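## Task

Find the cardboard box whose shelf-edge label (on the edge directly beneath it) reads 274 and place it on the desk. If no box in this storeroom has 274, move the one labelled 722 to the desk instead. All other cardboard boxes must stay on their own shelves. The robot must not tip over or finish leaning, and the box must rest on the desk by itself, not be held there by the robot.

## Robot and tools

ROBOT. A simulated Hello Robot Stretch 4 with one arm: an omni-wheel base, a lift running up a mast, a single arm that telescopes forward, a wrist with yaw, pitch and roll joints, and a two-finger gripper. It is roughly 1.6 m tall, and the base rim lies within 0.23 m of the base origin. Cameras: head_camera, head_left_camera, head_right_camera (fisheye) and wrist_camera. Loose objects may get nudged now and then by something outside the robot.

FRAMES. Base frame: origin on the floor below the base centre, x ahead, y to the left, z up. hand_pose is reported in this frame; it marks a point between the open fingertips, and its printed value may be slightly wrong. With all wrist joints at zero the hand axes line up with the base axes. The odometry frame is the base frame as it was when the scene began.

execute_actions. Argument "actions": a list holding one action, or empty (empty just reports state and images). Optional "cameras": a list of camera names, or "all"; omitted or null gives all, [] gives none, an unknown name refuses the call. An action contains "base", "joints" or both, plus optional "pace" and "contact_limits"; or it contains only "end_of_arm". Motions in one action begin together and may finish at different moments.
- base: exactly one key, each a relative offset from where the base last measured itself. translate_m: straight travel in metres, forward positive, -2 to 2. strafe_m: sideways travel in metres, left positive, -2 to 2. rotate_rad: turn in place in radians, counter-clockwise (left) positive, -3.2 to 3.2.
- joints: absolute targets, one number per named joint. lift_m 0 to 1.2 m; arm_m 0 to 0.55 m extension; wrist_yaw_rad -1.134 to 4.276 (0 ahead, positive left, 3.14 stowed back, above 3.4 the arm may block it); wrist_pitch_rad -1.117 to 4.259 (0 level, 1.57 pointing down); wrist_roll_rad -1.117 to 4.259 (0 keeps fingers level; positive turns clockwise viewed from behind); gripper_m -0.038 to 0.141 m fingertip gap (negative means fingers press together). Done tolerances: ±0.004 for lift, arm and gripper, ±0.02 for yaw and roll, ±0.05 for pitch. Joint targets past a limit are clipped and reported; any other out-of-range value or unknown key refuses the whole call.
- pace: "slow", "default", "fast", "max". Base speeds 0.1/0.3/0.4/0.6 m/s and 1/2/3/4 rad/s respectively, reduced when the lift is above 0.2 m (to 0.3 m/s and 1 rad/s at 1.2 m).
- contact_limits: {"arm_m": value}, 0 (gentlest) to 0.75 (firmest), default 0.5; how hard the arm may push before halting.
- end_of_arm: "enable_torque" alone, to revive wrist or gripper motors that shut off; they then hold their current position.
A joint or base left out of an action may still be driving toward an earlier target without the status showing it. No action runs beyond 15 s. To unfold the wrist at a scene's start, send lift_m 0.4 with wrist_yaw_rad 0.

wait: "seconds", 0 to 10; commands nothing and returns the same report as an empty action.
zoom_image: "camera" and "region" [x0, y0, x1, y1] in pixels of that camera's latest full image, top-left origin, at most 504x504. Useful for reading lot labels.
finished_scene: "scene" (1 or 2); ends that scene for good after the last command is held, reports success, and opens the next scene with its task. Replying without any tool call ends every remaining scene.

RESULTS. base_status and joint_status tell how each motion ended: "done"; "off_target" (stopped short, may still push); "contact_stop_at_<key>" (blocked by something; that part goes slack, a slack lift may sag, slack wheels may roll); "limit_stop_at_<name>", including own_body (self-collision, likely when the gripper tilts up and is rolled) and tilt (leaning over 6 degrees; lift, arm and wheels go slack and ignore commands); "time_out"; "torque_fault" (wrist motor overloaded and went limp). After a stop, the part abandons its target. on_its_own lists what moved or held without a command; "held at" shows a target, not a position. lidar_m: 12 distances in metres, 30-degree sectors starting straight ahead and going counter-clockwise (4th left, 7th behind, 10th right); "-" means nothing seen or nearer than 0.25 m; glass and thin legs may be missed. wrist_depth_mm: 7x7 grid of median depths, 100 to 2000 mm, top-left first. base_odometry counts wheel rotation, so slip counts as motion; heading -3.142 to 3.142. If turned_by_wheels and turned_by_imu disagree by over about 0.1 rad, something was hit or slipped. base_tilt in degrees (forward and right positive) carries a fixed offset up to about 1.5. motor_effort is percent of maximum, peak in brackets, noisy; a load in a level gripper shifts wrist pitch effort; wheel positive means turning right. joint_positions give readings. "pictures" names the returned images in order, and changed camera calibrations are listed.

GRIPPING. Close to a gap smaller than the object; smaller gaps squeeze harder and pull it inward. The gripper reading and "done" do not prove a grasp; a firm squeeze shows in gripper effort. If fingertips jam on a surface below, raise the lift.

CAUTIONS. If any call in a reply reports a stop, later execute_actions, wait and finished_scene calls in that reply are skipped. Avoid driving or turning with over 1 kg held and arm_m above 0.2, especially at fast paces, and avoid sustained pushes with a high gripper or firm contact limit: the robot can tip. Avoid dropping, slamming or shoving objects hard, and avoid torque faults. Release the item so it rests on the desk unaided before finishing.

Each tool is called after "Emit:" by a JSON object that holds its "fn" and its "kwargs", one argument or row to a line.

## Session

Emit:
{"fn": "execute_actions", "kwargs": {
  "actions": [
    {"joints":{"lift_m":0.45,"wrist_yaw_rad":0}}
  ]
}}

Scene clock: 2.37 s.
base_odometry: x=+0.000 y=+0.000 heading=+0.000 (m, m, rad; odometry frame)
turned_by_wheels: +0.000 (rad since the last result)
turned_by_imu: +0.000 (rad since the last result)
base_tilt: forward=+0.0 right=+0.4 (deg)
lidar_m: 2.10 1.05 0.89 0.86 1.00 2.19 1.41 0.74 0.61 0.60 0.68 1.08
base_status: not commanded
joint_positions: lift_m=+0.450 arm_m=-0.001 wrist_yaw_rad=+0.000 wrist_pitch_rad=+0.018 wrist_roll_rad=-0.018 gripper_m=+0.057
joint_status: all done
motor_effort: lift_m=+24(23) arm_m=+0(0) wrist_yaw_rad=-1(8) wrist_pitch_rad=-5(5) wrist_roll_rad=+2(2) gripper_m=+0(2) wheel_0=+0(0) wheel_1=+0(0) wheel_2=+0(0) (%)
hand_pose: x=+0.4584 y=-0.0873 z=+0.6225 quat_wxyz=(+1.000, -0.009, +0.009, +0.000) (m; base frame)
wrist_depth_mm: 1983 - 1921 1983 1863 1756 1708 / - - 1983 1921 1921 1808 1708 / - - 1983 1921 1921 1756 1708 / - - - 1921 1863 1708 1756 / 1983 - - 1863 1808 1808 1708 / 1863 - 192 1921 197 1708 1661 / 1499 1366 1464 121 1464 1366 1499
pictures: head_camera, head_left_camera, head_right_camera, wrist_camera
camera_calibration (this result's frames):
wrist_camera: T_world_to_cam=[[0.00418692, -0.999932, 0.0108796, -0.100837], [0.00541997, -0.0108568, -0.999926, 0.681604], [0.999977, 0.00424557, 0.00537414, -0.236108], [0, 0, 0, 1]] pos_world=[0.232831, -0.092428, 0.68392]
Images, in order (width x height): head_camera 420x560, head_left_camera 420x672, head_right_camera 420x672, wrist_camera 616x392.

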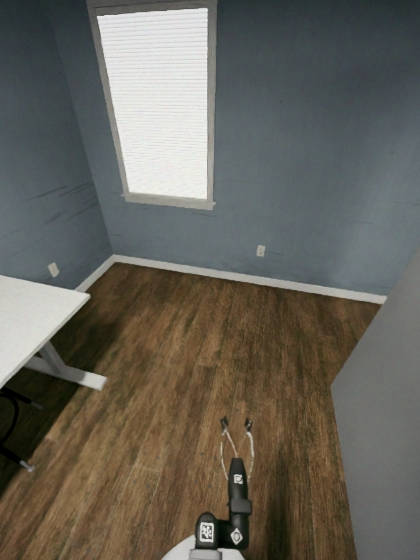

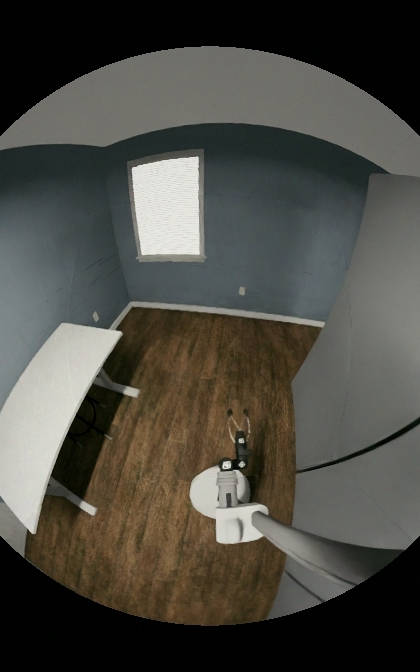

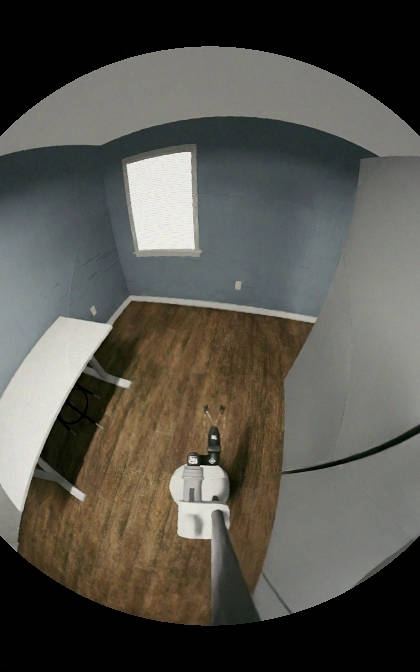

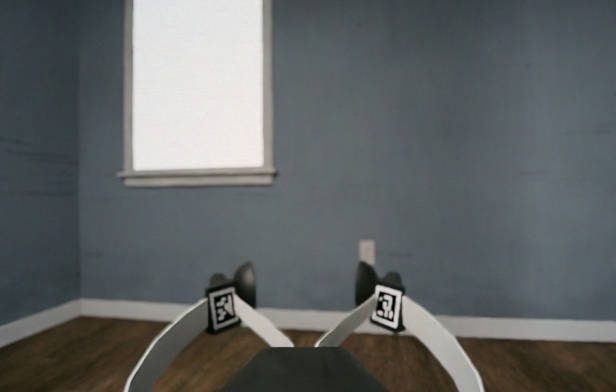

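Emit:
{"fn": "execute_actions", "kwargs": {
  "actions": [
    {"base":{"rotate_rad":3.0},"pace":"fast"}
  ],
  "cameras": []
}}

Emit:
{"fn": "execute_actions", "kwargs": {
  "actions": [
    {"base":{"translate_m":1.0},"pace":"fast"}
  ],
  "cameras": ["head_camera","wrist_camera"]
}}

Scene clock: 6.60 s.
base_odometry: x=+0.000 y=+0.000 heading=+3.000 (m, m, rad; odometry frame)
turned_by_wheels: +3.000 (rad since the last result)
turned_by_imu: +3.011 (rad since the last result)
base_tilt: forward=+0.1 right=+0.5 (deg)
lidar_m: 2.04 0.83 0.62 0.59 0.62 0.91 2.11 1.18 0.89 0.87 0.93 2.22
base_status: done
joint_positions: lift_m=+0.450 arm_m=-0.001 wrist_yaw_rad=+0.000 wrist_pitch_rad=+0.018 wrist_roll_rad=-0.018 gripper_m=+0.057
joint_status: not commanded
motor_effort: lift_m=+22(23) arm_m=+0(0) wrist_yaw_rad=-1(2) wrist_pitch_rad=-5(4) wrist_roll_rad=+2(3) gripper_m=-5(5) wheel_0=-3(11) wheel_1=-2(12) wheel_2=-1(13) (%)
hand_pose: x=+0.4584 y=-0.0873 z=+0.6226 quat_wxyz=(+1.000, -0.009, +0.009, +0.000) (m; base frame)
wrist_depth_mm: 931 1308 - - - - - / 931 1366 - - - - - / 931 1308 - - - - - / 931 1336 - - - - - / 917 1366 - - - - - / 917 1336 193 - 197 1983 1921 / 917 1160 1499 121 1499 1397 1499
pictures: none
No camera images: the call's "cameras" was empty. Leave "cameras" out to get every camera's image.

Scene clock: 10.40 s.
base_odometry: x=-0.990 y=+0.141 heading=+3.000 (m, m, rad; odometry frame)
turned_by_wheels: +0.001 (rad since the last result)
turned_by_imu: -0.002 (rad since the last result)
base_tilt: forward=+0.0 right=+0.6 (deg)
lidar_m: 1.14 0.78 0.59 0.55 0.58 0.86 3.17 1.26 0.99 1.66 1.59 1.19
base_status: done
joint_positions: lift_m=+0.450 arm_m=-0.001 wrist_yaw_rad=+0.000 wrist_pitch_rad=+0.018 wrist_roll_rad=-0.018 gripper_m=+0.057
joint_status: not commanded
motor_effort: lift_m=+23(23) arm_m=+0(0) wrist_yaw_rad=-1(1) wrist_pitch_rad=-5(5) wrist_roll_rad=+3(2) gripper_m=-3(2) wheel_0=+2(8) wheel_1=+3(8) wheel_2=+3(18) (%)
hand_pose: x=+0.4583 y=-0.0874 z=+0.6226 quat_wxyz=(+1.000, -0.009, +0.009, +0.000) (m; base frame)
wrist_depth_mm: 866 1138 1397 1397 1160 1366 1366 / 891 991 1118 1098 976 1008 1138 / 878 1160 1397 1397 1205 1397 1366 / 866 1160 1397 1397 1205 1336 1336 / 891 1025 1042 1281 904 976 1008 / 866 1118 192 1430 196 1336 1336 / 866 991 1336 121 1078 1205 1336
pictures: head_camera, wrist_camera
camera_calibration (this result's frames):
wrist_camera: T_world_to_cam=[[0.00376634, -0.999934, 0.0108786, -0.100766], [0.00541548, -0.0108581, -0.999926, 0.681697], [0.999978, 0.00382498, 0.00537423, -0.236125], [0, 0, 0, 1]] pos_world=[0.232807, -0.0924545, 0.684012]
Images, in order (width x height): head_camera 420x560, wrist_camera 616x392.

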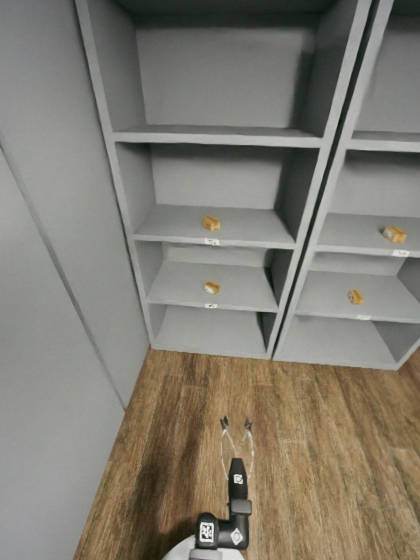

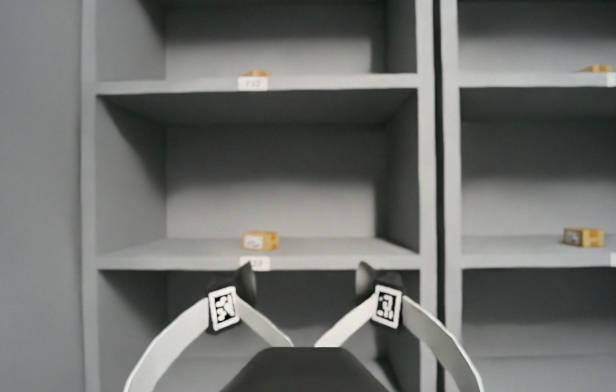

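Emit:
{"fn": "execute_actions", "kwargs": {
  "actions": [
    {"base":{"strafe_m":-0.3},"joints":{"lift_m":0.42}}
  ],
  "cameras": ["wrist_camera"]
}}

Emit:
{"fn": "zoom_image", "kwargs": {
  "camera": "wrist_camera",
  "region": [60, 40, 300, 290]
}}

Emit:
{"fn": "zoom_image", "kwargs": {
  "camera": "wrist_camera",
  "region": [376, 40, 616, 290]
}}

Scene clock: 14.07 s.
base_odometry: x=-0.948 y=+0.438 heading=+3.000 (m, m, rad; odometry frame)
turned_by_wheels: +0.000 (rad since the last result)
turned_by_imu: +0.000 (rad since the last result)
base_tilt: forward=+0.0 right=+0.5 (deg)
lidar_m: 1.14 1.18 0.89 0.85 0.89 1.30 3.18 0.87 0.74 1.35 1.45 1.18
base_status: done
joint_positions: lift_m=+0.420 arm_m=-0.001 wrist_yaw_rad=+0.000 wrist_pitch_rad=+0.018 wrist_roll_rad=-0.018 gripper_m=+0.057
joint_status: all done
motor_effort: lift_m=+15(21) arm_m=+0(1) wrist_yaw_rad=+0(0) wrist_pitch_rad=-5(5) wrist_roll_rad=+2(3) gripper_m=-3(2) wheel_0=+3(11) wheel_1=+0(13) wheel_2=+0(4) (%)
hand_pose: x=+0.4583 y=-0.0874 z=+0.5932 quat_wxyz=(+1.000, -0.009, +0.009, +0.000) (m; base frame)
wrist_depth_mm: 1205 1397 1397 1397 1366 1366 1281 / 1042 1078 1078 991 991 976 1008 / 1205 1397 1366 1397 1366 1336 1281 / 1205 1366 1430 1397 1336 1336 1308 / 1098 1397 1366 1025 1281 1281 1182 / 1182 1366 192 1336 197 1366 1336 / 1182 1205 1281 121 1281 1160 1205
pictures: wrist_camera
camera_calibration (this result's frames):
wrist_camera: T_world_to_cam=[[0.00373568, -0.999934, 0.0108787, -0.100442], [0.00541514, -0.0108584, -0.999926, 0.652339], [0.999978, 0.00379432, 0.00537422, -0.235967], [0, 0, 0, 1]] pos_world=[0.232805, -0.0924564, 0.654651]
Images, in order (width x height): wrist_camera 616x392.

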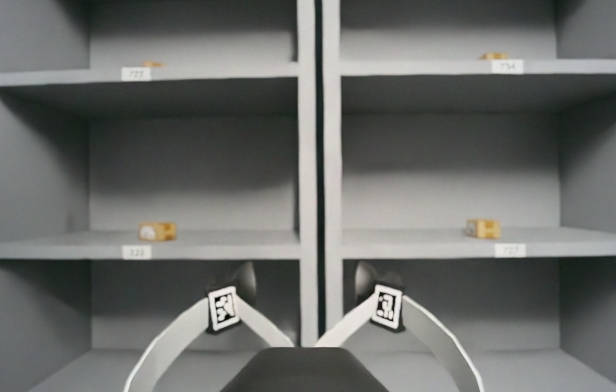

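Region (60, 40, 300, 290) of wrist_camera's 616x392 image, scaled by 2.016; it fills the left 484 columns of this view, and the rest is white.

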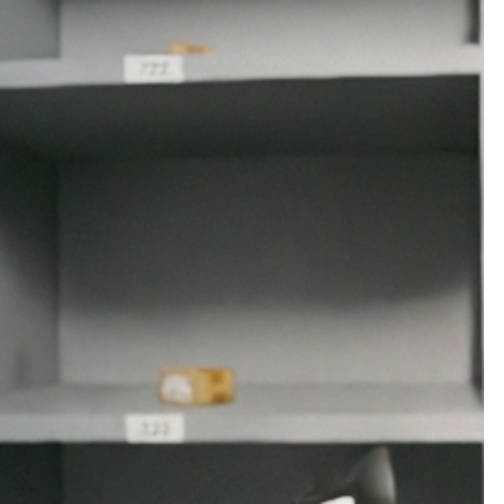

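Region (376, 40, 616, 290) of wrist_camera's 616x392 image, scaled by 2.016; it fills the left 484 columns of this view, and the rest is white.

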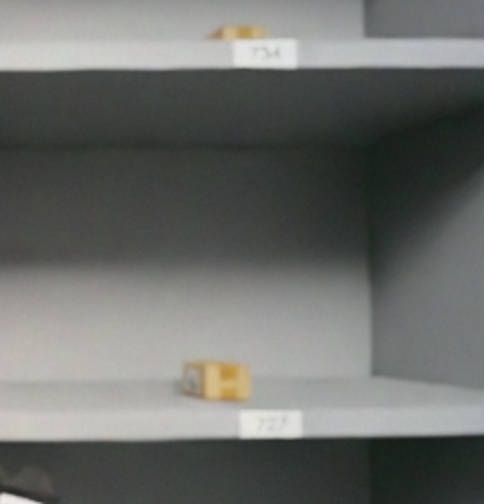

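Emit:
{"fn": "execute_actions", "kwargs": {
  "actions": [
    {"base":{"rotate_rad":1.54},"joints":{"lift_m":0.2},"pace":"fast"}
  ],
  "cameras": []
}}

Emit:
{"fn": "execute_actions", "kwargs": {
  "actions": [
    {"base":{"strafe_m":2.0},"pace":"max"}
  ],
  "cameras": []
}}

Emit:
{"fn": "execute_actions", "kwargs": {
  "actions": [
    {"base":{"strafe_m":0.7},"pace":"max"}
  ],
  "cameras": ["head_camera"]
}}

Scene clock: 18.90 s.
base_odometry: x=-0.948 y=+0.438 heading=-1.743 (m, m, rad; odometry frame)
turned_by_wheels: +1.540 (rad since the last result)
turned_by_imu: +1.546 (rad since the last result)
base_tilt: forward=-0.1 right=+0.4 (deg)
lidar_m: 0.85 0.89 1.27 3.14 0.88 0.72 1.39 1.44 1.18 1.14 1.19 0.88
base_status: done
joint_positions: lift_m=+0.200 arm_m=-0.001 wrist_yaw_rad=+0.000 wrist_pitch_rad=+0.018 wrist_roll_rad=-0.018 gripper_m=+0.057
joint_status: all done
motor_effort: lift_m=+15(16) arm_m=+0(1) wrist_yaw_rad=+0(1) wrist_pitch_rad=-5(5) wrist_roll_rad=+1(2) gripper_m=+0(3) wheel_0=-2(9) wheel_1=-2(12) wheel_2=-1(23) (%)
hand_pose: x=+0.4584 y=-0.0874 z=+0.3732 quat_wxyz=(+1.000, -0.009, +0.009, +0.000) (m; base frame)
wrist_depth_mm: 640 647 647 647 640 647 640 / 634 647 640 640 654 640 647 / 640 640 640 634 640 634 640 / 634 647 640 640 640 640 640 / 647 647 640 647 640 640 654 / 640 654 192 640 196 640 640 / 647 634 640 121 640 647 647
pictures: none
No camera images: the call's "cameras" was empty. Leave "cameras" out to get every camera's image.

Scene clock: 23.57 s.
base_odometry: x=+1.023 y=+0.095 heading=-1.743 (m, m, rad; odometry frame)
turned_by_wheels: +0.000 (rad since the last result)
turned_by_imu: +0.005 (rad since the last result)
base_tilt: forward=-0.1 right=+0.4 (deg)
lidar_m: 0.88 1.57 1.16 1.11 1.13 1.46 0.61 0.59 0.84 3.14 1.25 0.92
base_status: done
joint_positions: lift_m=+0.200 arm_m=-0.001 wrist_yaw_rad=+0.000 wrist_pitch_rad=+0.019 wrist_roll_rad=-0.018 gripper_m=+0.057
joint_status: not commanded
motor_effort: lift_m=+17(16) arm_m=+0(1) wrist_yaw_rad=+1(0) wrist_pitch_rad=-6(5) wrist_roll_rad=+2(1) gripper_m=-3(4) wheel_0=+1(16) wheel_1=-3(18) wheel_2=-1(2) (%)
hand_pose: x=+0.4583 y=-0.0874 z=+0.3731 quat_wxyz=(+1.000, -0.009, +0.009, +0.000) (m; base frame)
wrist_depth_mm: 1708 - 668 668 668 661 668 / 1708 - 668 661 661 661 661 / 1661 - 668 661 661 668 661 / 1756 - 668 661 668 668 661 / 1708 - 668 661 661 668 661 / 1430 1430 193 668 196 654 661 / 991 891 661 121 661 654 661
pictures: none
No camera images: the call's "cameras" was empty. Leave "cameras" out to get every camera's image.

Scene clock: 26.07 s.
base_odometry: x=+1.712 y=-0.025 heading=-1.743 (m, m, rad; odometry frame)
turned_by_wheels: +0.000 (rad since the last result)
turned_by_imu: +0.002 (rad since the last result)
base_tilt: forward=-0.1 right=+0.5 (deg)
lidar_m: 1.58 0.59 0.43 0.41 0.42 0.56 1.38 1.15 1.02 3.31 1.23 1.07
base_status: done
joint_positions: lift_m=+0.200 arm_m=-0.001 wrist_yaw_rad=+0.000 wrist_pitch_rad=+0.019 wrist_roll_rad=-0.018 gripper_m=+0.057
joint_status: not commanded
motor_effort: lift_m=+17(17) arm_m=+0(0) wrist_yaw_rad=+0(1) wrist_pitch_rad=-6(6) wrist_roll_rad=+1(2) gripper_m=-4(5) wheel_0=+3(15) wheel_1=-1(16) wheel_2=+0(3) (%)
hand_pose: x=+0.4583 y=-0.0874 z=+0.3730 quat_wxyz=(+1.000, -0.009, +0.009, +0.000) (m; base frame)
wrist_depth_mm: 732 1078 - - - 1025 723 / 723 1078 - - - 1060 723 / 723 1078 - - - 1042 732 / 732 1078 - - - 1060 732 / 715 1060 1863 - - 1042 732 / 723 1042 191 1464 196 1042 732 / 699 842 976 121 946 866 723
pictures: head_camera
Images, in order (width x height): head_camera 420x560.

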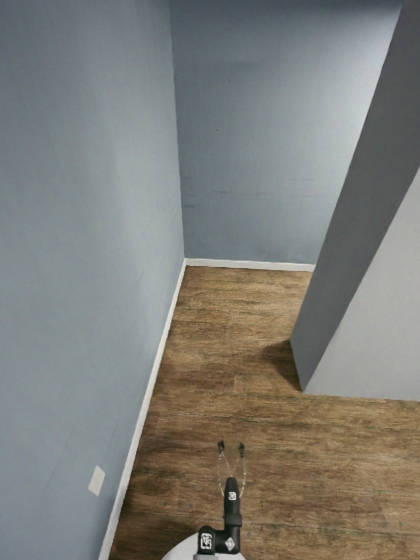

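Emit:
{"fn": "execute_actions", "kwargs": {
  "actions": [
    {"base":{"translate_m":1.65},"pace":"fast"}
  ],
  "cameras": []
}}

Emit:
{"fn": "execute_actions", "kwargs": {
  "actions": [
    {"base":{"rotate_rad":-1.571},"joints":{"lift_m":0.47,"wrist_yaw_rad":-1.1}}
  ],
  "cameras": ["head_camera","wrist_camera"]
}}

Scene clock: 32.80 s.
base_odometry: x=+1.430 y=-1.651 heading=-1.743 (m, m, rad; odometry frame)
turned_by_wheels: +0.000 (rad since the last result)
turned_by_imu: -0.004 (rad since the last result)
base_tilt: forward=+0.0 right=+0.5 (deg)
lidar_m: 0.71 0.58 0.42 0.39 0.41 0.60 1.80 0.85 0.67 1.17 1.02 0.74
base_status: done
joint_positions: lift_m=+0.200 arm_m=-0.001 wrist_yaw_rad=+0.000 wrist_pitch_rad=+0.019 wrist_roll_rad=-0.018 gripper_m=+0.057
joint_status: not commanded
motor_effort: lift_m=+17(17) arm_m=+0(0) wrist_yaw_rad=+0(1) wrist_pitch_rad=-6(5) wrist_roll_rad=+2(0) gripper_m=-5(3) wheel_0=+2(9) wheel_1=+2(9) wheel_2=+1(18) (%)
hand_pose: x=+0.4583 y=-0.0874 z=+0.3730 quat_wxyz=(+1.000, -0.009, +0.009, +0.000) (m; base frame)
wrist_depth_mm: 488 492 488 496 500 492 492 / 492 488 492 492 488 488 496 / 492 496 492 492 492 496 492 / 492 492 496 492 492 492 492 / 492 492 492 484 488 488 492 / 492 496 192 488 196 492 496 / 492 488 492 121 492 492 488
pictures: none
No camera images: the call's "cameras" was empty. Leave "cameras" out to get every camera's image.

Scene clock: 34.97 s.
base_odometry: x=+1.430 y=-1.651 heading=+2.970 (m, m, rad; odometry frame)
turned_by_wheels: -1.570 (rad since the last result)
turned_by_imu: -1.576 (rad since the last result)
base_tilt: forward=-0.2 right=+0.5 (deg)
lidar_m: 1.18 1.01 0.73 0.71 0.58 0.42 0.41 0.42 0.59 1.68 0.84 0.67
base_status: done
joint_positions: lift_m=+0.470 arm_m=-0.001 wrist_yaw_rad=-1.100 wrist_pitch_rad=+0.019 wrist_roll_rad=-0.018 gripper_m=+0.057
joint_status: all done
motor_effort: lift_m=+23(26) arm_m=+0(0) wrist_yaw_rad=-1(6) wrist_pitch_rad=-5(6) wrist_roll_rad=+2(0) gripper_m=-3(3) wheel_0=+3(8) wheel_1=+3(12) wheel_2=+2(10) (%)
hand_pose: x=+0.2229 y=-0.2967 z=+0.6425 quat_wxyz=(+0.853, -0.003, +0.013, -0.522) (m; base frame)
wrist_depth_mm: 449 554 732 - - - - / 445 554 741 - - - - / 452 554 732 - - - - / 449 549 732 - - - - / 445 554 699 - - - - / 445 549 192 - 196 - - / 449 512 683 121 1537 1464 1576
pictures: head_camera, wrist_camera
camera_calibration (this result's frames):
wrist_camera: T_world_to_cam=[[-0.889347, -0.457103, 0.0108785, 0.050762], [-0.00726177, -0.00966852, -0.999927, 0.703763], [0.457175, -0.889361, 0.00527929, -0.143956], [0, 0, 0, 1]] pos_world=[0.116069, -0.0980212, 0.703919]
Images, in order (width x height): head_camera 420x560, wrist_camera 616x392.

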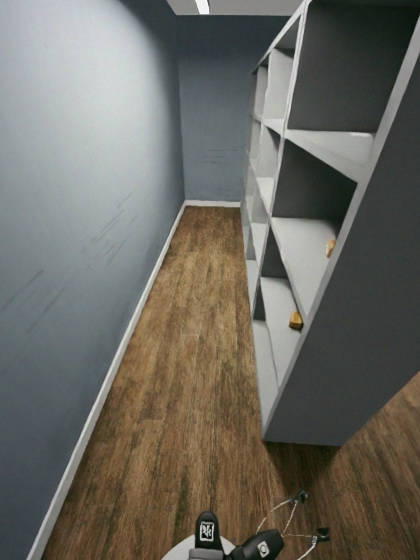

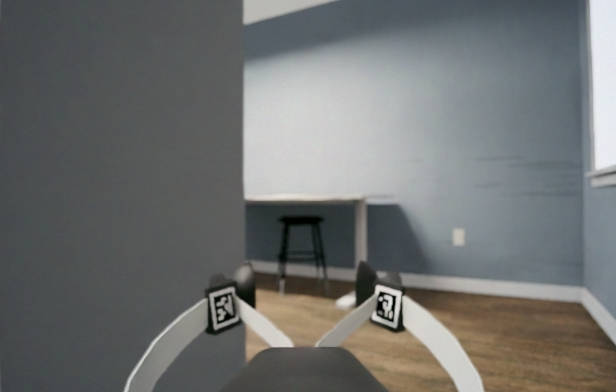

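Emit:
{"fn": "execute_actions", "kwargs": {
  "actions": [
    {"base":{"strafe_m":0.4}}
  ],
  "cameras": []
}}

Emit:
{"fn": "execute_actions", "kwargs": {
  "actions": [
    {"base":{"translate_m":0.4},"pace":"fast"}
  ],
  "cameras": ["wrist_camera"]
}}

Emit:
{"fn": "execute_actions", "kwargs": {
  "actions": [
    {"base":{"translate_m":0.9},"pace":"fast"}
  ],
  "cameras": ["wrist_camera"]
}}

Emit:
{"fn": "execute_actions", "kwargs": {
  "actions": [
    {"base":{"translate_m":0.9},"pace":"fast"}
  ],
  "cameras": ["wrist_camera"]
}}

Emit:
{"fn": "execute_actions", "kwargs": {
  "actions": [
    {"base":{"translate_m":0.9},"pace":"fast"}
  ],
  "cameras": ["wrist_camera"]
}}

Scene clock: 39.77 s.
base_odometry: x=+1.361 y=-2.045 heading=+2.970 (m, m, rad; odometry frame)
turned_by_wheels: +0.000 (rad since the last result)
turned_by_imu: +0.002 (rad since the last result)
base_tilt: forward=+0.0 right=+0.4 (deg)
lidar_m: 1.19 0.43 0.33 0.30 0.32 0.41 0.40 0.42 0.58 1.68 0.92 0.98
base_status: done
joint_positions: lift_m=+0.470 arm_m=-0.001 wrist_yaw_rad=-1.100 wrist_pitch_rad=+0.019 wrist_roll_rad=-0.018 gripper_m=+0.057
joint_status: not commanded
motor_effort: lift_m=+23(24) arm_m=+0(0) wrist_yaw_rad=+1(0) wrist_pitch_rad=-5(5) wrist_roll_rad=+3(1) gripper_m=-3(3) wheel_0=-2(10) wheel_1=+3(12) wheel_2=+0(1) (%)
hand_pose: x=+0.2229 y=-0.2967 z=+0.6425 quat_wxyz=(+0.853, -0.003, +0.013, -0.522) (m; base frame)
wrist_depth_mm: 1229 1430 866 1078 - - - / 1229 991 809 1078 - - - / 1229 1464 866 1060 - - - / 1255 1464 854 1098 - - - / 1182 1060 842 1078 - - - / 1229 1464 193 1008 197 - - / 1229 1281 842 121 1537 1397 1537
pictures: none
No camera images: the call's "cameras" was empty. Leave "cameras" out to get every camera's image.

Scene clock: 42.03 s.
base_odometry: x=+0.967 y=-1.976 heading=+2.971 (m, m, rad; odometry frame)
turned_by_wheels: +0.000 (rad since the last result)
turned_by_imu: +0.000 (rad since the last result)
base_tilt: forward=+0.0 right=+0.4 (deg)
lidar_m: 1.18 0.43 0.31 0.30 0.32 0.45 0.80 0.83 1.15 0.78 0.71 0.99
base_status: done
joint_positions: lift_m=+0.470 arm_m=-0.001 wrist_yaw_rad=-1.100 wrist_pitch_rad=+0.019 wrist_roll_rad=-0.018 gripper_m=+0.057
joint_status: not commanded
motor_effort: lift_m=+23(23) arm_m=-1(0) wrist_yaw_rad=+0(1) wrist_pitch_rad=-6(5) wrist_roll_rad=+1(2) gripper_m=-3(3) wheel_0=+2(9) wheel_1=+2(9) wheel_2=+3(17) (%)
hand_pose: x=+0.2229 y=-0.2967 z=+0.6425 quat_wxyz=(+0.853, -0.003, +0.013, -0.522) (m; base frame)
wrist_depth_mm: 1430 1098 1336 1160 634 - - / 1618 1008 820 820 683 - - / 1281 1098 1308 1160 1060 - - / 1661 1118 1366 1182 1060 - - / 1205 1042 1160 1138 603 - - / 1708 1098 192 707 196 - - / 1397 1008 1281 121 609 1397 1499
pictures: wrist_camera
camera_calibration (this result's frames):
wrist_camera: T_world_to_cam=[[-0.88937, -0.457059, 0.0108787, 0.0507651], [-0.00726243, -0.00966815, -0.999927, 0.703815], [0.457131, -0.889384, 0.0052792, -0.143949], [0, 0, 0, 1]] pos_world=[0.116064, -0.0980186, 0.703972]
Images, in order (width x height): wrist_camera 616x392.

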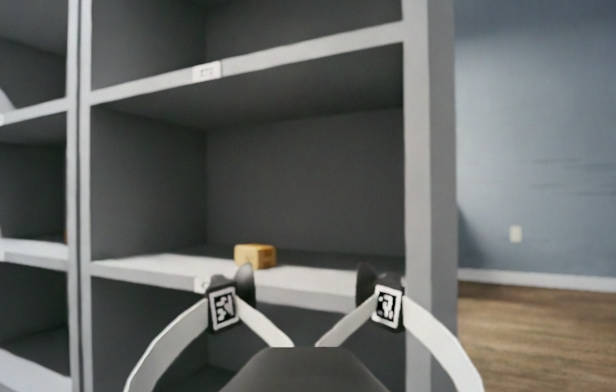

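Scene clock: 45.57 s.
base_odometry: x=+0.080 y=-1.823 heading=+2.971 (m, m, rad; odometry frame)
turned_by_wheels: +0.000 (rad since the last result)
turned_by_imu: -0.001 (rad since the last result)
base_tilt: forward=-0.1 right=+0.4 (deg)
lidar_m: 1.14 0.43 0.31 0.27 0.32 0.44 1.28 1.77 0.72 0.68 0.72 0.99
base_status: done
joint_positions: lift_m=+0.470 arm_m=-0.001 wrist_yaw_rad=-1.100 wrist_pitch_rad=+0.019 wrist_roll_rad=-0.018 gripper_m=+0.057
joint_status: not commanded
motor_effort: lift_m=+23(23) arm_m=+0(0) wrist_yaw_rad=+0(2) wrist_pitch_rad=-6(6) wrist_roll_rad=+3(2) gripper_m=-2(3) wheel_0=+1(9) wheel_1=+2(8) wheel_2=+2(17) (%)
hand_pose: x=+0.2229 y=-0.2967 z=+0.6425 quat_wxyz=(+0.853, -0.003, +0.013, -0.522) (m; base frame)
wrist_depth_mm: 1464 1160 1336 1182 621 591 564 / 1661 1008 917 831 621 778 831 / 1281 1160 1308 1182 732 946 878 / 1661 1138 1308 1182 723 917 866 / 1182 1060 1182 1138 715 917 866 / 1661 1138 192 723 197 580 544 / 1336 1042 1308 121 609 917 878
pictures: wrist_camera
camera_calibration (this result's frames):
wrist_camera: T_world_to_cam=[[-0.889376, -0.457046, 0.0108785, 0.0507664], [-0.00726241, -0.009668, -0.999927, 0.703815], [0.457118, -0.88939, 0.00527923, -0.143947], [0, 0, 0, 1]] pos_world=[0.116062, -0.0980178, 0.703972]
Images, in order (width x height): wrist_camera 616x392.

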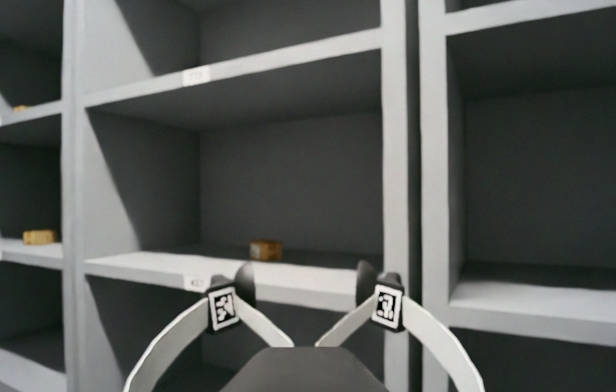

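Scene clock: 49.10 s.
base_odometry: x=-0.807 y=-1.671 heading=+2.971 (m, m, rad; odometry frame)
turned_by_wheels: +0.000 (rad since the last result)
turned_by_imu: -0.001 (rad since the last result)
base_tilt: forward=-0.1 right=+0.4 (deg)
lidar_m: 1.13 0.44 0.30 0.27 0.30 0.42 1.20 0.99 0.72 0.69 0.72 1.02
base_status: done
joint_positions: lift_m=+0.470 arm_m=-0.001 wrist_yaw_rad=-1.100 wrist_pitch_rad=+0.019 wrist_roll_rad=-0.018 gripper_m=+0.057
joint_status: not commanded
motor_effort: lift_m=+23(23) arm_m=+0(1) wrist_yaw_rad=-1(1) wrist_pitch_rad=-5(5) wrist_roll_rad=+4(1) gripper_m=-3(5) wheel_0=+3(9) wheel_1=+2(9) wheel_2=+1(11) (%)
hand_pose: x=+0.2229 y=-0.2967 z=+0.6425 quat_wxyz=(+0.853, -0.003, +0.013, -0.522) (m; base frame)
wrist_depth_mm: 1430 1182 1336 1229 634 591 564 / 1708 1098 891 820 640 831 842 / 1281 1160 1366 1182 634 946 878 / 1756 1160 1366 1182 634 946 891 / 1182 1098 1182 1138 627 931 891 / 1708 1182 192 715 196 609 544 / 1336 1078 1308 121 615 946 891
pictures: wrist_camera
camera_calibration (this result's frames):
wrist_camera: T_world_to_cam=[[-0.889378, -0.457044, 0.0108786, 0.0507666], [-0.00726252, -0.00966802, -0.999927, 0.703815], [0.457115, -0.889392, 0.00527923, -0.143946], [0, 0, 0, 1]] pos_world=[0.116062, -0.0980176, 0.703972]
Images, in order (width x height): wrist_camera 616x392.

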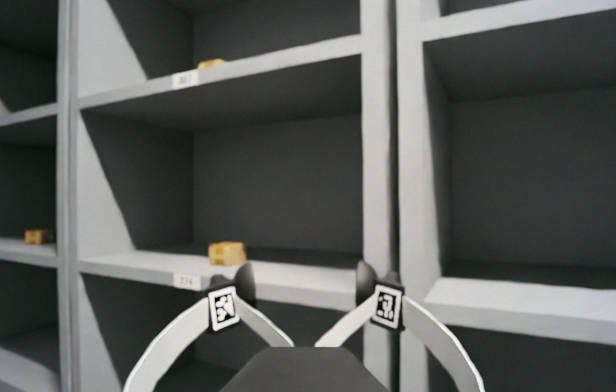

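Scene clock: 52.63 s.
base_odometry: x=-1.694 y=-1.519 heading=+2.972 (m, m, rad; odometry frame)
turned_by_wheels: +0.000 (rad since the last result)
turned_by_imu: -0.001 (rad since the last result)
base_tilt: forward=-0.1 right=+0.4 (deg)
lidar_m: 1.09 0.41 0.29 0.27 0.30 0.41 1.19 1.00 0.74 0.69 0.73 1.03
base_status: done
joint_positions: lift_m=+0.470 arm_m=-0.001 wrist_yaw_rad=-1.100 wrist_pitch_rad=+0.019 wrist_roll_rad=-0.018 gripper_m=+0.057
joint_status: not commanded
motor_effort: lift_m=+23(23) arm_m=+0(0) wrist_yaw_rad=+1(1) wrist_pitch_rad=-6(5) wrist_roll_rad=+1(1) gripper_m=-3(3) wheel_0=+2(9) wheel_1=+3(9) wheel_2=-1(13) (%)
hand_pose: x=+0.2229 y=-0.2967 z=+0.6425 quat_wxyz=(+0.853, -0.003, +0.013, -0.523) (m; base frame)
wrist_depth_mm: 1060 1205 1366 1229 640 591 564 / 1008 1118 891 831 699 831 831 / 1042 1160 1336 1160 683 960 891 / 1042 1205 1397 1205 676 960 891 / 1008 1138 1042 1160 676 960 878 / 1025 1182 192 741 196 615 544 / 1025 1138 1308 121 661 931 904
pictures: wrist_camera
camera_calibration (this result's frames):
wrist_camera: T_world_to_cam=[[-0.889381, -0.457038, 0.0108786, 0.0507671], [-0.00726256, -0.00966797, -0.999927, 0.703815], [0.457109, -0.889395, 0.00527924, -0.143945], [0, 0, 0, 1]] pos_world=[0.116062, -0.0980173, 0.703972]
Images, in order (width x height): wrist_camera 616x392.

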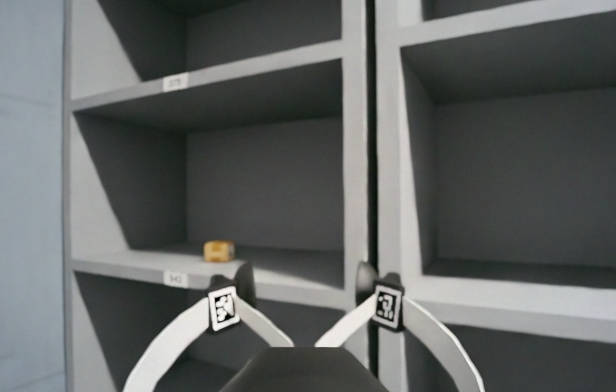

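Emit:
{"fn": "execute_actions", "kwargs": {
  "actions": [
    {"base":{"translate_m":0.42},"joints":{"gripper_m":0.13,"lift_m":0.45},"pace":"fast"}
  ],
  "cameras": ["wrist_camera"]
}}

Emit:
{"fn": "execute_actions", "kwargs": {
  "actions": [
    {"base":{"translate_m":-0.93},"pace":"fast"}
  ],
  "cameras": ["wrist_camera"]
}}

Scene clock: 56.47 s.
base_odometry: x=-2.107 y=-1.448 heading=+2.972 (m, m, rad; odometry frame)
turned_by_wheels: +0.000 (rad since the last result)
turned_by_imu: +0.000 (rad since the last result)
base_tilt: forward=-0.1 right=+0.5 (deg)
lidar_m: 0.81 0.40 0.29 0.27 0.29 0.41 1.16 1.00 0.72 0.69 0.72 0.85
base_status: done
joint_positions: lift_m=+0.450 arm_m=-0.001 wrist_yaw_rad=-1.100 wrist_pitch_rad=+0.019 wrist_roll_rad=-0.018 gripper_m=+0.130
joint_status: all done
motor_effort: lift_m=+15(23) arm_m=+0(0) wrist_yaw_rad=-1(1) wrist_pitch_rad=-5(5) wrist_roll_rad=+3(3) gripper_m=-2(2) wheel_0=+2(9) wheel_1=+3(9) wheel_2=-2(15) (%)
hand_pose: x=+0.2229 y=-0.2967 z=+0.6232 quat_wxyz=(+0.853, -0.003, +0.013, -0.523) (m; base frame)
wrist_depth_mm: 654 798 1008 1182 691 597 609 / 661 809 878 891 891 878 809 / 654 809 976 1182 1060 976 878 / 654 809 976 1182 1078 976 878 / 647 798 904 1025 854 946 820 / 654 723 891 1182 621 554 539 / 654 759 946 121 1060 946 891
pictures: wrist_camera
camera_calibration (this result's frames):
wrist_camera: T_world_to_cam=[[-0.889412, -0.456977, 0.0108785, 0.0509825], [-0.00726101, -0.00967153, -0.999927, 0.684505], [0.457049, -0.889426, 0.00528385, -0.143836], [0, 0, 0, 1]] pos_world=[0.116055, -0.0980134, 0.68466]
Images, in order (width x height): wrist_camera 616x392.

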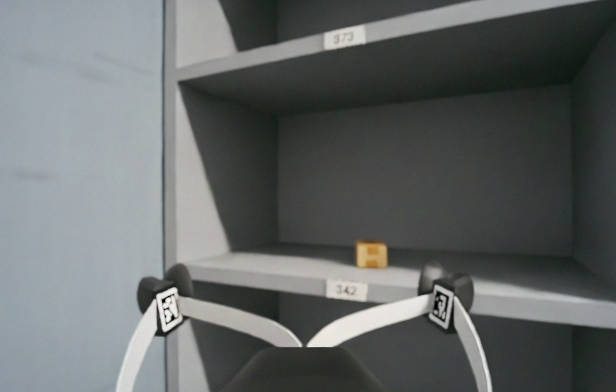

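Scene clock: 60.07 s.
base_odometry: x=-1.191 y=-1.605 heading=+2.972 (m, m, rad; odometry frame)
turned_by_wheels: +0.000 (rad since the last result)
turned_by_imu: +0.002 (rad since the last result)
base_tilt: forward=+0.0 right=+0.5 (deg)
lidar_m: 1.13 0.41 0.30 0.27 0.29 0.41 1.20 0.97 0.73 0.70 0.73 1.01
base_status: done
joint_positions: lift_m=+0.450 arm_m=-0.001 wrist_yaw_rad=-1.100 wrist_pitch_rad=+0.019 wrist_roll_rad=-0.018 gripper_m=+0.130
joint_status: not commanded
motor_effort: lift_m=+15(14) arm_m=+0(0) wrist_yaw_rad=-1(0) wrist_pitch_rad=-5(5) wrist_roll_rad=+1(3) gripper_m=+1(2) wheel_0=-1(8) wheel_1=-3(10) wheel_2=+0(13) (%)
hand_pose: x=+0.2229 y=-0.2967 z=+0.6232 quat_wxyz=(+0.853, -0.003, +0.013, -0.523) (m; base frame)
wrist_depth_mm: 1464 1464 991 1160 647 591 603 / 1430 1008 878 891 878 891 798 / 1366 1397 976 1229 1060 960 891 / 1464 1618 976 1182 1078 976 878 / 1366 1042 891 1008 1008 931 798 / 1464 1618 878 1182 627 539 539 / 1336 1025 917 121 1060 946 891
pictures: wrist_camera
camera_calibration (this result's frames):
wrist_camera: T_world_to_cam=[[-0.889414, -0.456973, 0.0108787, 0.0509828], [-0.00726125, -0.00967153, -0.999927, 0.684505], [0.457045, -0.889428, 0.0052838, -0.143835], [0, 0, 0, 1]] pos_world=[0.116054, -0.0980131, 0.68466]
Images, in order (width x height): wrist_camera 616x392.

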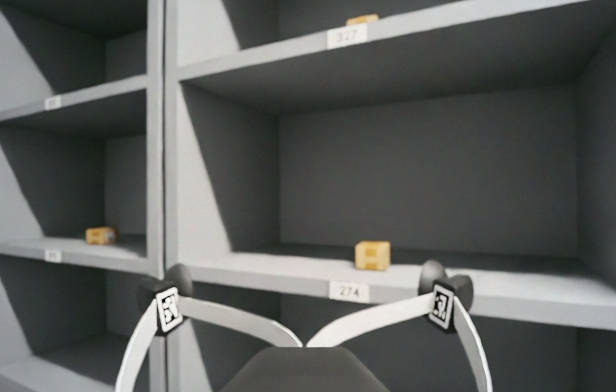

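Emit:
{"fn": "execute_actions", "kwargs": {
  "actions": [
    {"base":{"translate_m":0.18},"joints":{"lift_m":0.485,"wrist_pitch_rad":0.25}}
  ],
  "cameras": []
}}

Emit:
{"fn": "execute_actions", "kwargs": {
  "actions": [
    {"base":{"rotate_rad":-1.272},"joints":{"wrist_yaw_rad":0,"arm_m":0.1}}
  ],
  "cameras": []
}}

Emit:
{"fn": "execute_actions", "kwargs": {
  "actions": [
    {"joints":{"arm_m":0.4},"contact_limits":{"arm_m":0.3}}
  ],
  "cameras": ["wrist_camera"]
}}

Scene clock: 63.90 s.
base_odometry: x=-1.368 y=-1.575 heading=+2.972 (m, m, rad; odometry frame)
turned_by_wheels: +0.001 (rad since the last result)
turned_by_imu: +0.001 (rad since the last result)
base_tilt: forward=-0.1 right=+0.4 (deg)
lidar_m: 1.12 0.40 0.30 0.28 0.30 0.41 1.18 0.98 0.72 0.69 0.73 1.02
base_status: done
joint_positions: lift_m=+0.485 arm_m=-0.001 wrist_yaw_rad=-1.100 wrist_pitch_rad=+0.252 wrist_roll_rad=-0.018 gripper_m=+0.130
joint_status: all done
motor_effort: lift_m=+24(26) arm_m=+0(0) wrist_yaw_rad=-1(0) wrist_pitch_rad=-4(4) wrist_roll_rad=+2(2) gripper_m=+0(1) wheel_0=+3(7) wheel_1=+4(9) wheel_2=+1(12) (%)
hand_pose: x=+0.2188 y=-0.2886 z=+0.5909 quat_wxyz=(+0.846, +0.058, +0.112, -0.518) (m; base frame)
wrist_depth_mm: 1138 1098 732 917 991 904 842 / 1255 1464 778 991 1042 917 854 / 1281 1430 798 1008 1042 931 866 / 1255 1464 809 866 750 676 732 / 1308 1537 854 1098 1118 991 904 / 1281 1118 866 1060 1060 1025 960 / 1078 991 931 121 917 891 946
pictures: none
No camera images: the call's "cameras" was empty. Leave "cameras" out to get every camera's image.

Scene clock: 65.77 s.
base_odometry: x=-1.368 y=-1.575 heading=+1.701 (m, m, rad; odometry frame)
turned_by_wheels: -1.271 (rad since the last result)
turned_by_imu: -1.276 (rad since the last result)
base_tilt: forward=+0.0 right=+0.4 (deg)
lidar_m: 0.70 0.86 1.57 0.54 0.31 0.27 0.28 0.35 0.64 1.31 0.78 0.69
base_status: done
joint_positions: lift_m=+0.485 arm_m=+0.099 wrist_yaw_rad=+0.000 wrist_pitch_rad=+0.252 wrist_roll_rad=-0.018 gripper_m=+0.130
joint_status: all done
motor_effort: lift_m=+24(24) arm_m=+6(3) wrist_yaw_rad=+1(7) wrist_pitch_rad=-4(5) wrist_roll_rad=+3(1) gripper_m=+0(2) wheel_0=+3(8) wheel_1=+3(10) wheel_2=+3(9) (%)
hand_pose: x=+0.5491 y=-0.0875 z=+0.5909 quat_wxyz=(+0.992, -0.009, +0.126, +0.001) (m; base frame)
wrist_depth_mm: 574 732 842 788 732 683 661 / 580 741 866 831 778 715 676 / 585 759 917 854 778 741 683 / 597 699 732 732 732 715 634 / 544 492 449 445 442 439 430 / 609 691 991 946 384 353 349 / 615 732 931 121 891 831 661
pictures: none
No camera images: the call's "cameras" was empty. Leave "cameras" out to get every camera's image.

Scene clock: 67.77 s.
base_odometry: x=-1.368 y=-1.575 heading=+1.701 (m, m, rad; odometry frame)
turned_by_wheels: +0.000 (rad since the last result)
turned_by_imu: +0.000 (rad since the last result)
base_tilt: forward=-0.1 right=+0.6 (deg)
lidar_m: 0.70 0.86 1.56 0.55 0.32 0.28 0.28 0.36 0.64 1.31 0.78 0.69
base_status: not commanded
joint_positions: lift_m=+0.485 arm_m=+0.399 wrist_yaw_rad=+0.000 wrist_pitch_rad=+0.252 wrist_roll_rad=-0.018 gripper_m=+0.130
joint_status: all done
motor_effort: lift_m=+23(24) arm_m=+6(11) wrist_yaw_rad=-1(1) wrist_pitch_rad=-5(5) wrist_roll_rad=+4(1) gripper_m=-1(0) wheel_0=+3(4) wheel_1=+3(3) wheel_2=+3(3) (%)
contact_limits: arm_m 0.3
hand_pose: x=+0.8492 y=-0.0874 z=+0.5909 quat_wxyz=(+0.992, -0.009, +0.126, +0.001) (m; base frame)
wrist_depth_mm: 480 580 549 517 484 455 427 / 492 603 569 530 500 466 445 / 492 621 597 554 512 480 459 / 492 621 609 569 535 496 469 / 445 445 445 442 442 436 433 / 317 285 285 223 251 296 310 / 251 236 247 121 245 235 247
pictures: wrist_camera
camera_calibration (this result's frames):
wrist_camera: T_world_to_cam=[[0.00623343, -0.999933, 0.00972097, -0.103291], [-0.226194, -0.0108791, -0.974022, 0.829244], [0.974062, 0.00387268, -0.226246, -0.467901], [0, 0, 0, 1]] pos_world=[0.643978, -0.0924503, 0.702845]
Images, in order (width x height): wrist_camera 616x392.

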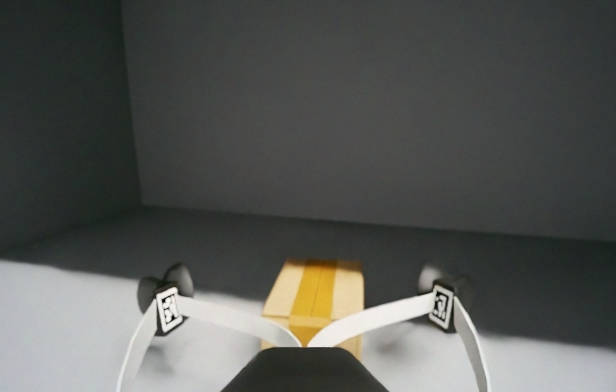

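Emit:
{"fn": "execute_actions", "kwargs": {
  "actions": [
    {"joints":{"lift_m":0.46,"arm_m":0.385}}
  ],
  "cameras": ["wrist_camera"]
}}

Emit:
{"fn": "execute_actions", "kwargs": {
  "actions": [
    {"joints":{"gripper_m":0.01}}
  ],
  "cameras": ["wrist_camera"]
}}

Emit:
{"fn": "execute_actions", "kwargs": {
  "actions": [
    {"joints":{"lift_m":0.51}}
  ],
  "cameras": []
}}

Emit:
{"fn": "execute_actions", "kwargs": {
  "actions": [
    {"joints":{"arm_m":0}}
  ],
  "cameras": ["wrist_camera"]
}}

Scene clock: 74.60 s.
base_odometry: x=-1.368 y=-1.575 heading=+1.701 (m, m, rad; odometry frame)
turned_by_wheels: +0.000 (rad since the last result)
turned_by_imu: +0.001 (rad since the last result)
base_tilt: forward=-0.1 right=+0.5 (deg)
lidar_m: 0.70 0.84 1.56 0.53 0.32 0.27 0.28 0.35 0.63 1.32 0.80 0.69
base_status: not commanded
joint_positions: lift_m=+0.460 arm_m=+0.386 wrist_yaw_rad=+0.000 wrist_pitch_rad=+0.252 wrist_roll_rad=-0.018 gripper_m=+0.130
joint_status: all done
motor_effort: lift_m=+14(24) arm_m=-6(4) wrist_yaw_rad=-1(1) wrist_pitch_rad=-4(4) wrist_roll_rad=+4(0) gripper_m=+0(3) wheel_0=+3(3) wheel_1=+3(3) wheel_2=+3(3) (%)
hand_pose: x=+0.8364 y=-0.0874 z=+0.5667 quat_wxyz=(+0.992, -0.009, +0.126, +0.001) (m; base frame)
wrist_depth_mm: 488 597 564 530 496 462 442 / 488 609 580 544 512 480 449 / 496 627 603 554 530 492 466 / 496 597 609 559 535 500 484 / 382 384 379 247 373 373 368 / 272 244 244 221 219 252 266 / 215 202 211 122 211 200 215
pictures: wrist_camera
camera_calibration (this result's frames):
wrist_camera: T_world_to_cam=[[0.00620228, -0.999934, 0.0097209, -0.102958], [-0.226194, -0.010872, -0.974022, 0.802778], [0.974063, 0.00384234, -0.226246, -0.460952], [0, 0, 0, 1]] pos_world=[0.631218, -0.0924526, 0.678635]
Images, in order (width x height): wrist_camera 616x392.

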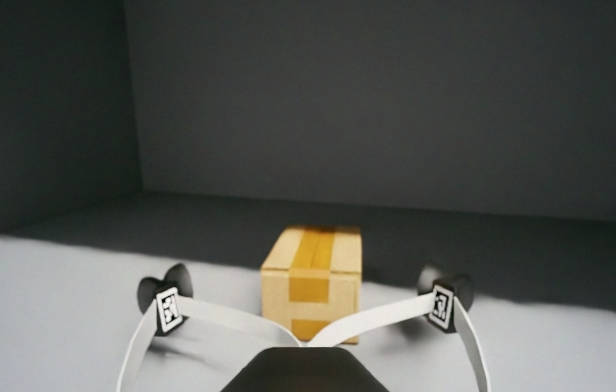

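Scene clock: 76.70 s.
base_odometry: x=-1.368 y=-1.575 heading=+1.701 (m, m, rad; odometry frame)
turned_by_wheels: +0.000 (rad since the last result)
turned_by_imu: +0.000 (rad since the last result)
base_tilt: forward=+0.1 right=+0.4 (deg)
lidar_m: 0.71 0.85 1.55 0.54 0.33 0.28 0.28 0.33 0.64 1.31 0.79 0.69
base_status: not commanded
joint_positions: lift_m=+0.460 arm_m=+0.386 wrist_yaw_rad=+0.000 wrist_pitch_rad=+0.253 wrist_roll_rad=-0.018 gripper_m=+0.010
joint_status: all done
motor_effort: lift_m=+14(14) arm_m=-6(6) wrist_yaw_rad=+0(0) wrist_pitch_rad=-7(7) wrist_roll_rad=+2(1) gripper_m=-22(24) wheel_0=+3(3) wheel_1=+3(3) wheel_2=+3(3) (%)
hand_pose: x=+0.8363 y=-0.0874 z=+0.5664 quat_wxyz=(+0.992, -0.009, +0.126, +0.001) (m; base frame)
wrist_depth_mm: 484 597 564 530 488 462 439 / 496 615 585 539 508 473 449 / 496 640 609 564 525 488 466 / 496 591 609 564 539 500 477 / 377 377 375 239 373 370 366 / 270 271 193 210 186 265 264 / 214 193 211 159 209 197 213
pictures: wrist_camera
camera_calibration (this result's frames):
wrist_camera: T_world_to_cam=[[0.0062116, -0.999934, 0.0097154, -0.10296], [-0.227086, -0.0108723, -0.973814, 0.803142], [0.973855, 0.00384271, -0.227138, -0.460266], [0, 0, 0, 1]] pos_world=[0.631254, -0.0924526, 0.678567]
Images, in order (width x height): wrist_camera 616x392.

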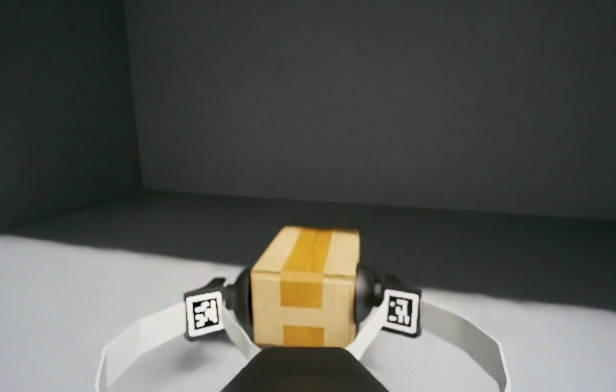

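Scene clock: 77.80 s.
base_odometry: x=-1.368 y=-1.575 heading=+1.701 (m, m, rad; odometry frame)
turned_by_wheels: +0.000 (rad since the last result)
turned_by_imu: +0.000 (rad since the last result)
base_tilt: forward=+0.1 right=+0.5 (deg)
lidar_m: 0.70 0.85 1.56 0.55 0.31 0.27 0.29 0.35 0.63 1.33 0.80 0.69
base_status: not commanded
joint_positions: lift_m=+0.510 arm_m=+0.386 wrist_yaw_rad=+0.000 wrist_pitch_rad=+0.253 wrist_roll_rad=-0.018 gripper_m=+0.010
joint_status: all done
motor_effort: lift_m=+24(28) arm_m=-6(6) wrist_yaw_rad=+0(0) wrist_pitch_rad=-7(9) wrist_roll_rad=+1(1) gripper_m=-20(23) wheel_0=+3(3) wheel_1=+3(3) wheel_2=+3(3) (%)
hand_pose: x=+0.8363 y=-0.0874 z=+0.6155 quat_wxyz=(+0.992, -0.009, +0.126, +0.001) (m; base frame)
wrist_depth_mm: 480 603 564 521 488 455 439 / 492 609 585 549 508 477 452 / 496 634 609 564 521 492 469 / 500 647 627 580 549 504 480 / 473 517 508 239 496 500 484 / 364 364 193 209 186 357 355 / 287 258 283 159 281 266 283
pictures: none
No camera images: the call's "cameras" was empty. Leave "cameras" out to get every camera's image.

Scene clock: 80.03 s.
base_odometry: x=-1.368 y=-1.575 heading=+1.701 (m, m, rad; odometry frame)
turned_by_wheels: +0.000 (rad since the last result)
turned_by_imu: +0.000 (rad since the last result)
base_tilt: forward=-0.1 right=+0.5 (deg)
lidar_m: 0.69 0.85 1.55 0.55 0.33 0.28 0.28 0.36 0.64 1.32 0.78 0.69
base_status: not commanded
joint_positions: lift_m=+0.510 arm_m=+0.001 wrist_yaw_rad=+0.000 wrist_pitch_rad=+0.254 wrist_roll_rad=-0.018 gripper_m=+0.010
joint_status: all done
motor_effort: lift_m=+24(24) arm_m=-6(6) wrist_yaw_rad=+0(0) wrist_pitch_rad=-10(9) wrist_roll_rad=+2(2) gripper_m=-24(24) wheel_0=+3(3) wheel_1=+3(3) wheel_2=+3(3) (%)
hand_pose: x=+0.4513 y=-0.0875 z=+0.6154 quat_wxyz=(+0.992, -0.009, +0.126, +0.001) (m; base frame)
wrist_depth_mm: 597 768 917 866 820 759 661 / 609 778 960 917 854 798 647 / 627 798 991 946 878 820 634 / 661 759 831 831 831 820 621 / 676 715 564 238 500 504 500 / 715 750 193 209 185 891 504 / 820 768 946 158 931 866 574
pictures: wrist_camera
camera_calibration (this result's frames):
wrist_camera: T_world_to_cam=[[0.00604344, -0.999935, 0.00971186, -0.101015], [-0.227666, -0.0108328, -0.973679, 0.763596], [0.973721, 0.00367332, -0.227716, -0.0737494], [0, 0, 0, 1]] pos_world=[0.246266, -0.0924655, 0.727684]
Images, in order (width x height): wrist_camera 616x392.

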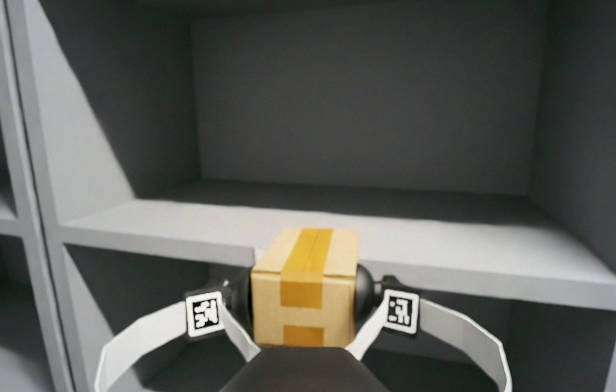

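Emit:
{"fn": "execute_actions", "kwargs": {
  "actions": [
    {"base":{"rotate_rad":-0.30}}
  ],
  "cameras": []
}}

Emit:
{"fn": "execute_actions", "kwargs": {
  "actions": [
    {"base":{"translate_m":0.08}}
  ],
  "cameras": []
}}

Emit:
{"fn": "execute_actions", "kwargs": {
  "actions": [
    {"base":{"strafe_m":-2.0},"pace":"fast"}
  ],
  "cameras": []
}}

Emit:
{"fn": "execute_actions", "kwargs": {
  "actions": [
    {"base":{"strafe_m":-0.77},"pace":"fast"}
  ],
  "cameras": ["head_camera"]
}}

Scene clock: 85.47 s.
base_odometry: x=-1.368 y=-1.575 heading=+1.402 (m, m, rad; odometry frame)
turned_by_wheels: -0.299 (rad since the last result)
turned_by_imu: -0.300 (rad since the last result)
base_tilt: forward=+0.0 right=+0.5 (deg)
lidar_m: 0.68 0.73 1.02 1.11 0.40 0.29 0.28 0.30 0.41 1.19 1.00 0.73
base_status: done
joint_positions: lift_m=+0.510 arm_m=+0.001 wrist_yaw_rad=+0.000 wrist_pitch_rad=+0.254 wrist_roll_rad=-0.018 gripper_m=+0.010
joint_status: not commanded
motor_effort: lift_m=+24(24) arm_m=-7(6) wrist_yaw_rad=+0(1) wrist_pitch_rad=-9(8) wrist_roll_rad=+1(3) gripper_m=-23(22) wheel_0=+4(7) wheel_1=+4(10) wheel_2=+4(9) (%)
hand_pose: x=+0.4513 y=-0.0875 z=+0.6154 quat_wxyz=(+0.992, -0.009, +0.126, +0.001) (m; base frame)
wrist_depth_mm: 854 854 854 866 647 442 854 / 866 891 891 878 661 452 878 / 904 917 917 917 676 473 931 / 842 842 854 831 668 500 809 / 517 517 517 239 508 508 539 / 960 1008 193 209 186 549 1025 / 917 878 960 159 585 564 976
pictures: none
No camera images: the call's "cameras" was empty. Leave "cameras" out to get every camera's image.

Scene clock: 86.87 s.
base_odometry: x=-1.355 y=-1.496 heading=+1.402 (m, m, rad; odometry frame)
turned_by_wheels: +0.001 (rad since the last result)
turned_by_imu: +0.001 (rad since the last result)
base_tilt: forward=+0.1 right=+0.5 (deg)
lidar_m: 0.54 0.64 0.90 1.44 0.53 0.38 0.36 0.38 0.53 1.50 0.90 0.64
base_status: done
joint_positions: lift_m=+0.510 arm_m=+0.001 wrist_yaw_rad=+0.000 wrist_pitch_rad=+0.254 wrist_roll_rad=-0.018 gripper_m=+0.010
joint_status: not commanded
motor_effort: lift_m=+24(24) arm_m=-6(6) wrist_yaw_rad=+0(0) wrist_pitch_rad=-9(9) wrist_roll_rad=+1(2) gripper_m=-23(26) wheel_0=+4(9) wheel_1=+4(7) wheel_2=-1(1) (%)
hand_pose: x=+0.4513 y=-0.0875 z=+0.6154 quat_wxyz=(+0.992, -0.009, +0.126, +0.001) (m; base frame)
wrist_depth_mm: 788 778 788 788 661 377 366 / 809 809 809 798 661 377 809 / 842 842 842 831 668 389 831 / 854 866 831 842 661 407 715 / 521 517 517 239 473 415 462 / 831 424 192 210 187 430 946 / 891 878 960 159 585 452 960
pictures: none
No camera images: the call's "cameras" was empty. Leave "cameras" out to get every camera's image.

Scene clock: 93.00 s.
base_odometry: x=+0.617 y=-1.831 heading=+1.403 (m, m, rad; odometry frame)
turned_by_wheels: +0.000 (rad since the last result)
turned_by_imu: -0.001 (rad since the last result)
base_tilt: forward=+0.0 right=+0.4 (deg)
lidar_m: 0.52 0.64 0.89 1.52 0.55 0.39 0.38 0.41 0.54 1.16 1.21 1.68
base_status: done
joint_positions: lift_m=+0.510 arm_m=+0.001 wrist_yaw_rad=+0.000 wrist_pitch_rad=+0.254 wrist_roll_rad=-0.018 gripper_m=+0.010
joint_status: not commanded
motor_effort: lift_m=+24(24) arm_m=-6(6) wrist_yaw_rad=+0(0) wrist_pitch_rad=-9(10) wrist_roll_rad=+1(0) gripper_m=-23(24) wheel_0=+1(13) wheel_1=+2(14) wheel_2=+0(2) (%)
hand_pose: x=+0.4513 y=-0.0874 z=+0.6154 quat_wxyz=(+0.992, -0.009, +0.126, +0.001) (m; base frame)
wrist_depth_mm: 768 768 759 759 - - 1499 / 788 788 788 778 - - 1499 / 820 809 809 820 - - 1537 / 831 820 842 741 - - 1537 / 508 517 512 238 1708 1863 1499 / 413 410 193 210 186 1336 1336 / 931 891 931 159 1060 1008 1060
pictures: none
No camera images: the call's "cameras" was empty. Leave "cameras" out to get every camera's image.

Scene clock: 96.07 s.
base_odometry: x=+1.376 y=-1.960 heading=+1.403 (m, m, rad; odometry frame)
turned_by_wheels: +0.000 (rad since the last result)
turned_by_imu: +0.000 (rad since the last result)
base_tilt: forward=+0.0 right=+0.5 (deg)
lidar_m: 1.63 0.87 0.87 1.53 0.55 0.41 0.39 0.40 0.41 0.38 0.41 0.59
base_status: done
joint_positions: lift_m=+0.510 arm_m=+0.001 wrist_yaw_rad=+0.000 wrist_pitch_rad=+0.254 wrist_roll_rad=-0.018 gripper_m=+0.010
joint_status: not commanded
motor_effort: lift_m=+24(24) arm_m=-6(6) wrist_yaw_rad=+0(0) wrist_pitch_rad=-9(8) wrist_roll_rad=+3(2) gripper_m=-24(21) wheel_0=+1(13) wheel_1=+3(15) wheel_2=+0(2) (%)
hand_pose: x=+0.4513 y=-0.0874 z=+0.6155 quat_wxyz=(+0.992, -0.009, +0.126, +0.001) (m; base frame)
wrist_depth_mm: - - - - 1308 654 455 / - - - - 1336 661 459 / - - - - 1366 676 455 / - - - - 1308 661 462 / 1921 1921 1921 238 1160 668 462 / 1366 1366 192 209 186 627 462 / 1060 991 1098 159 1008 580 462
pictures: head_camera
Images, in order (width x height): head_camera 420x560.

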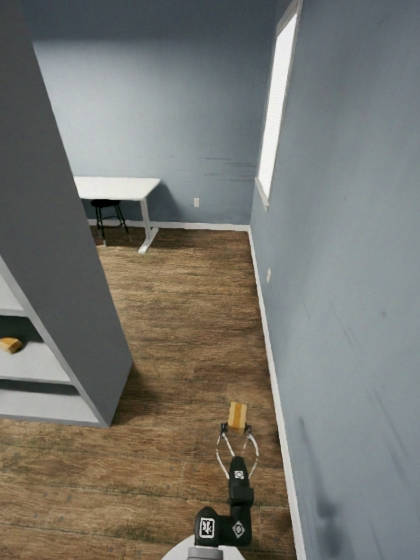

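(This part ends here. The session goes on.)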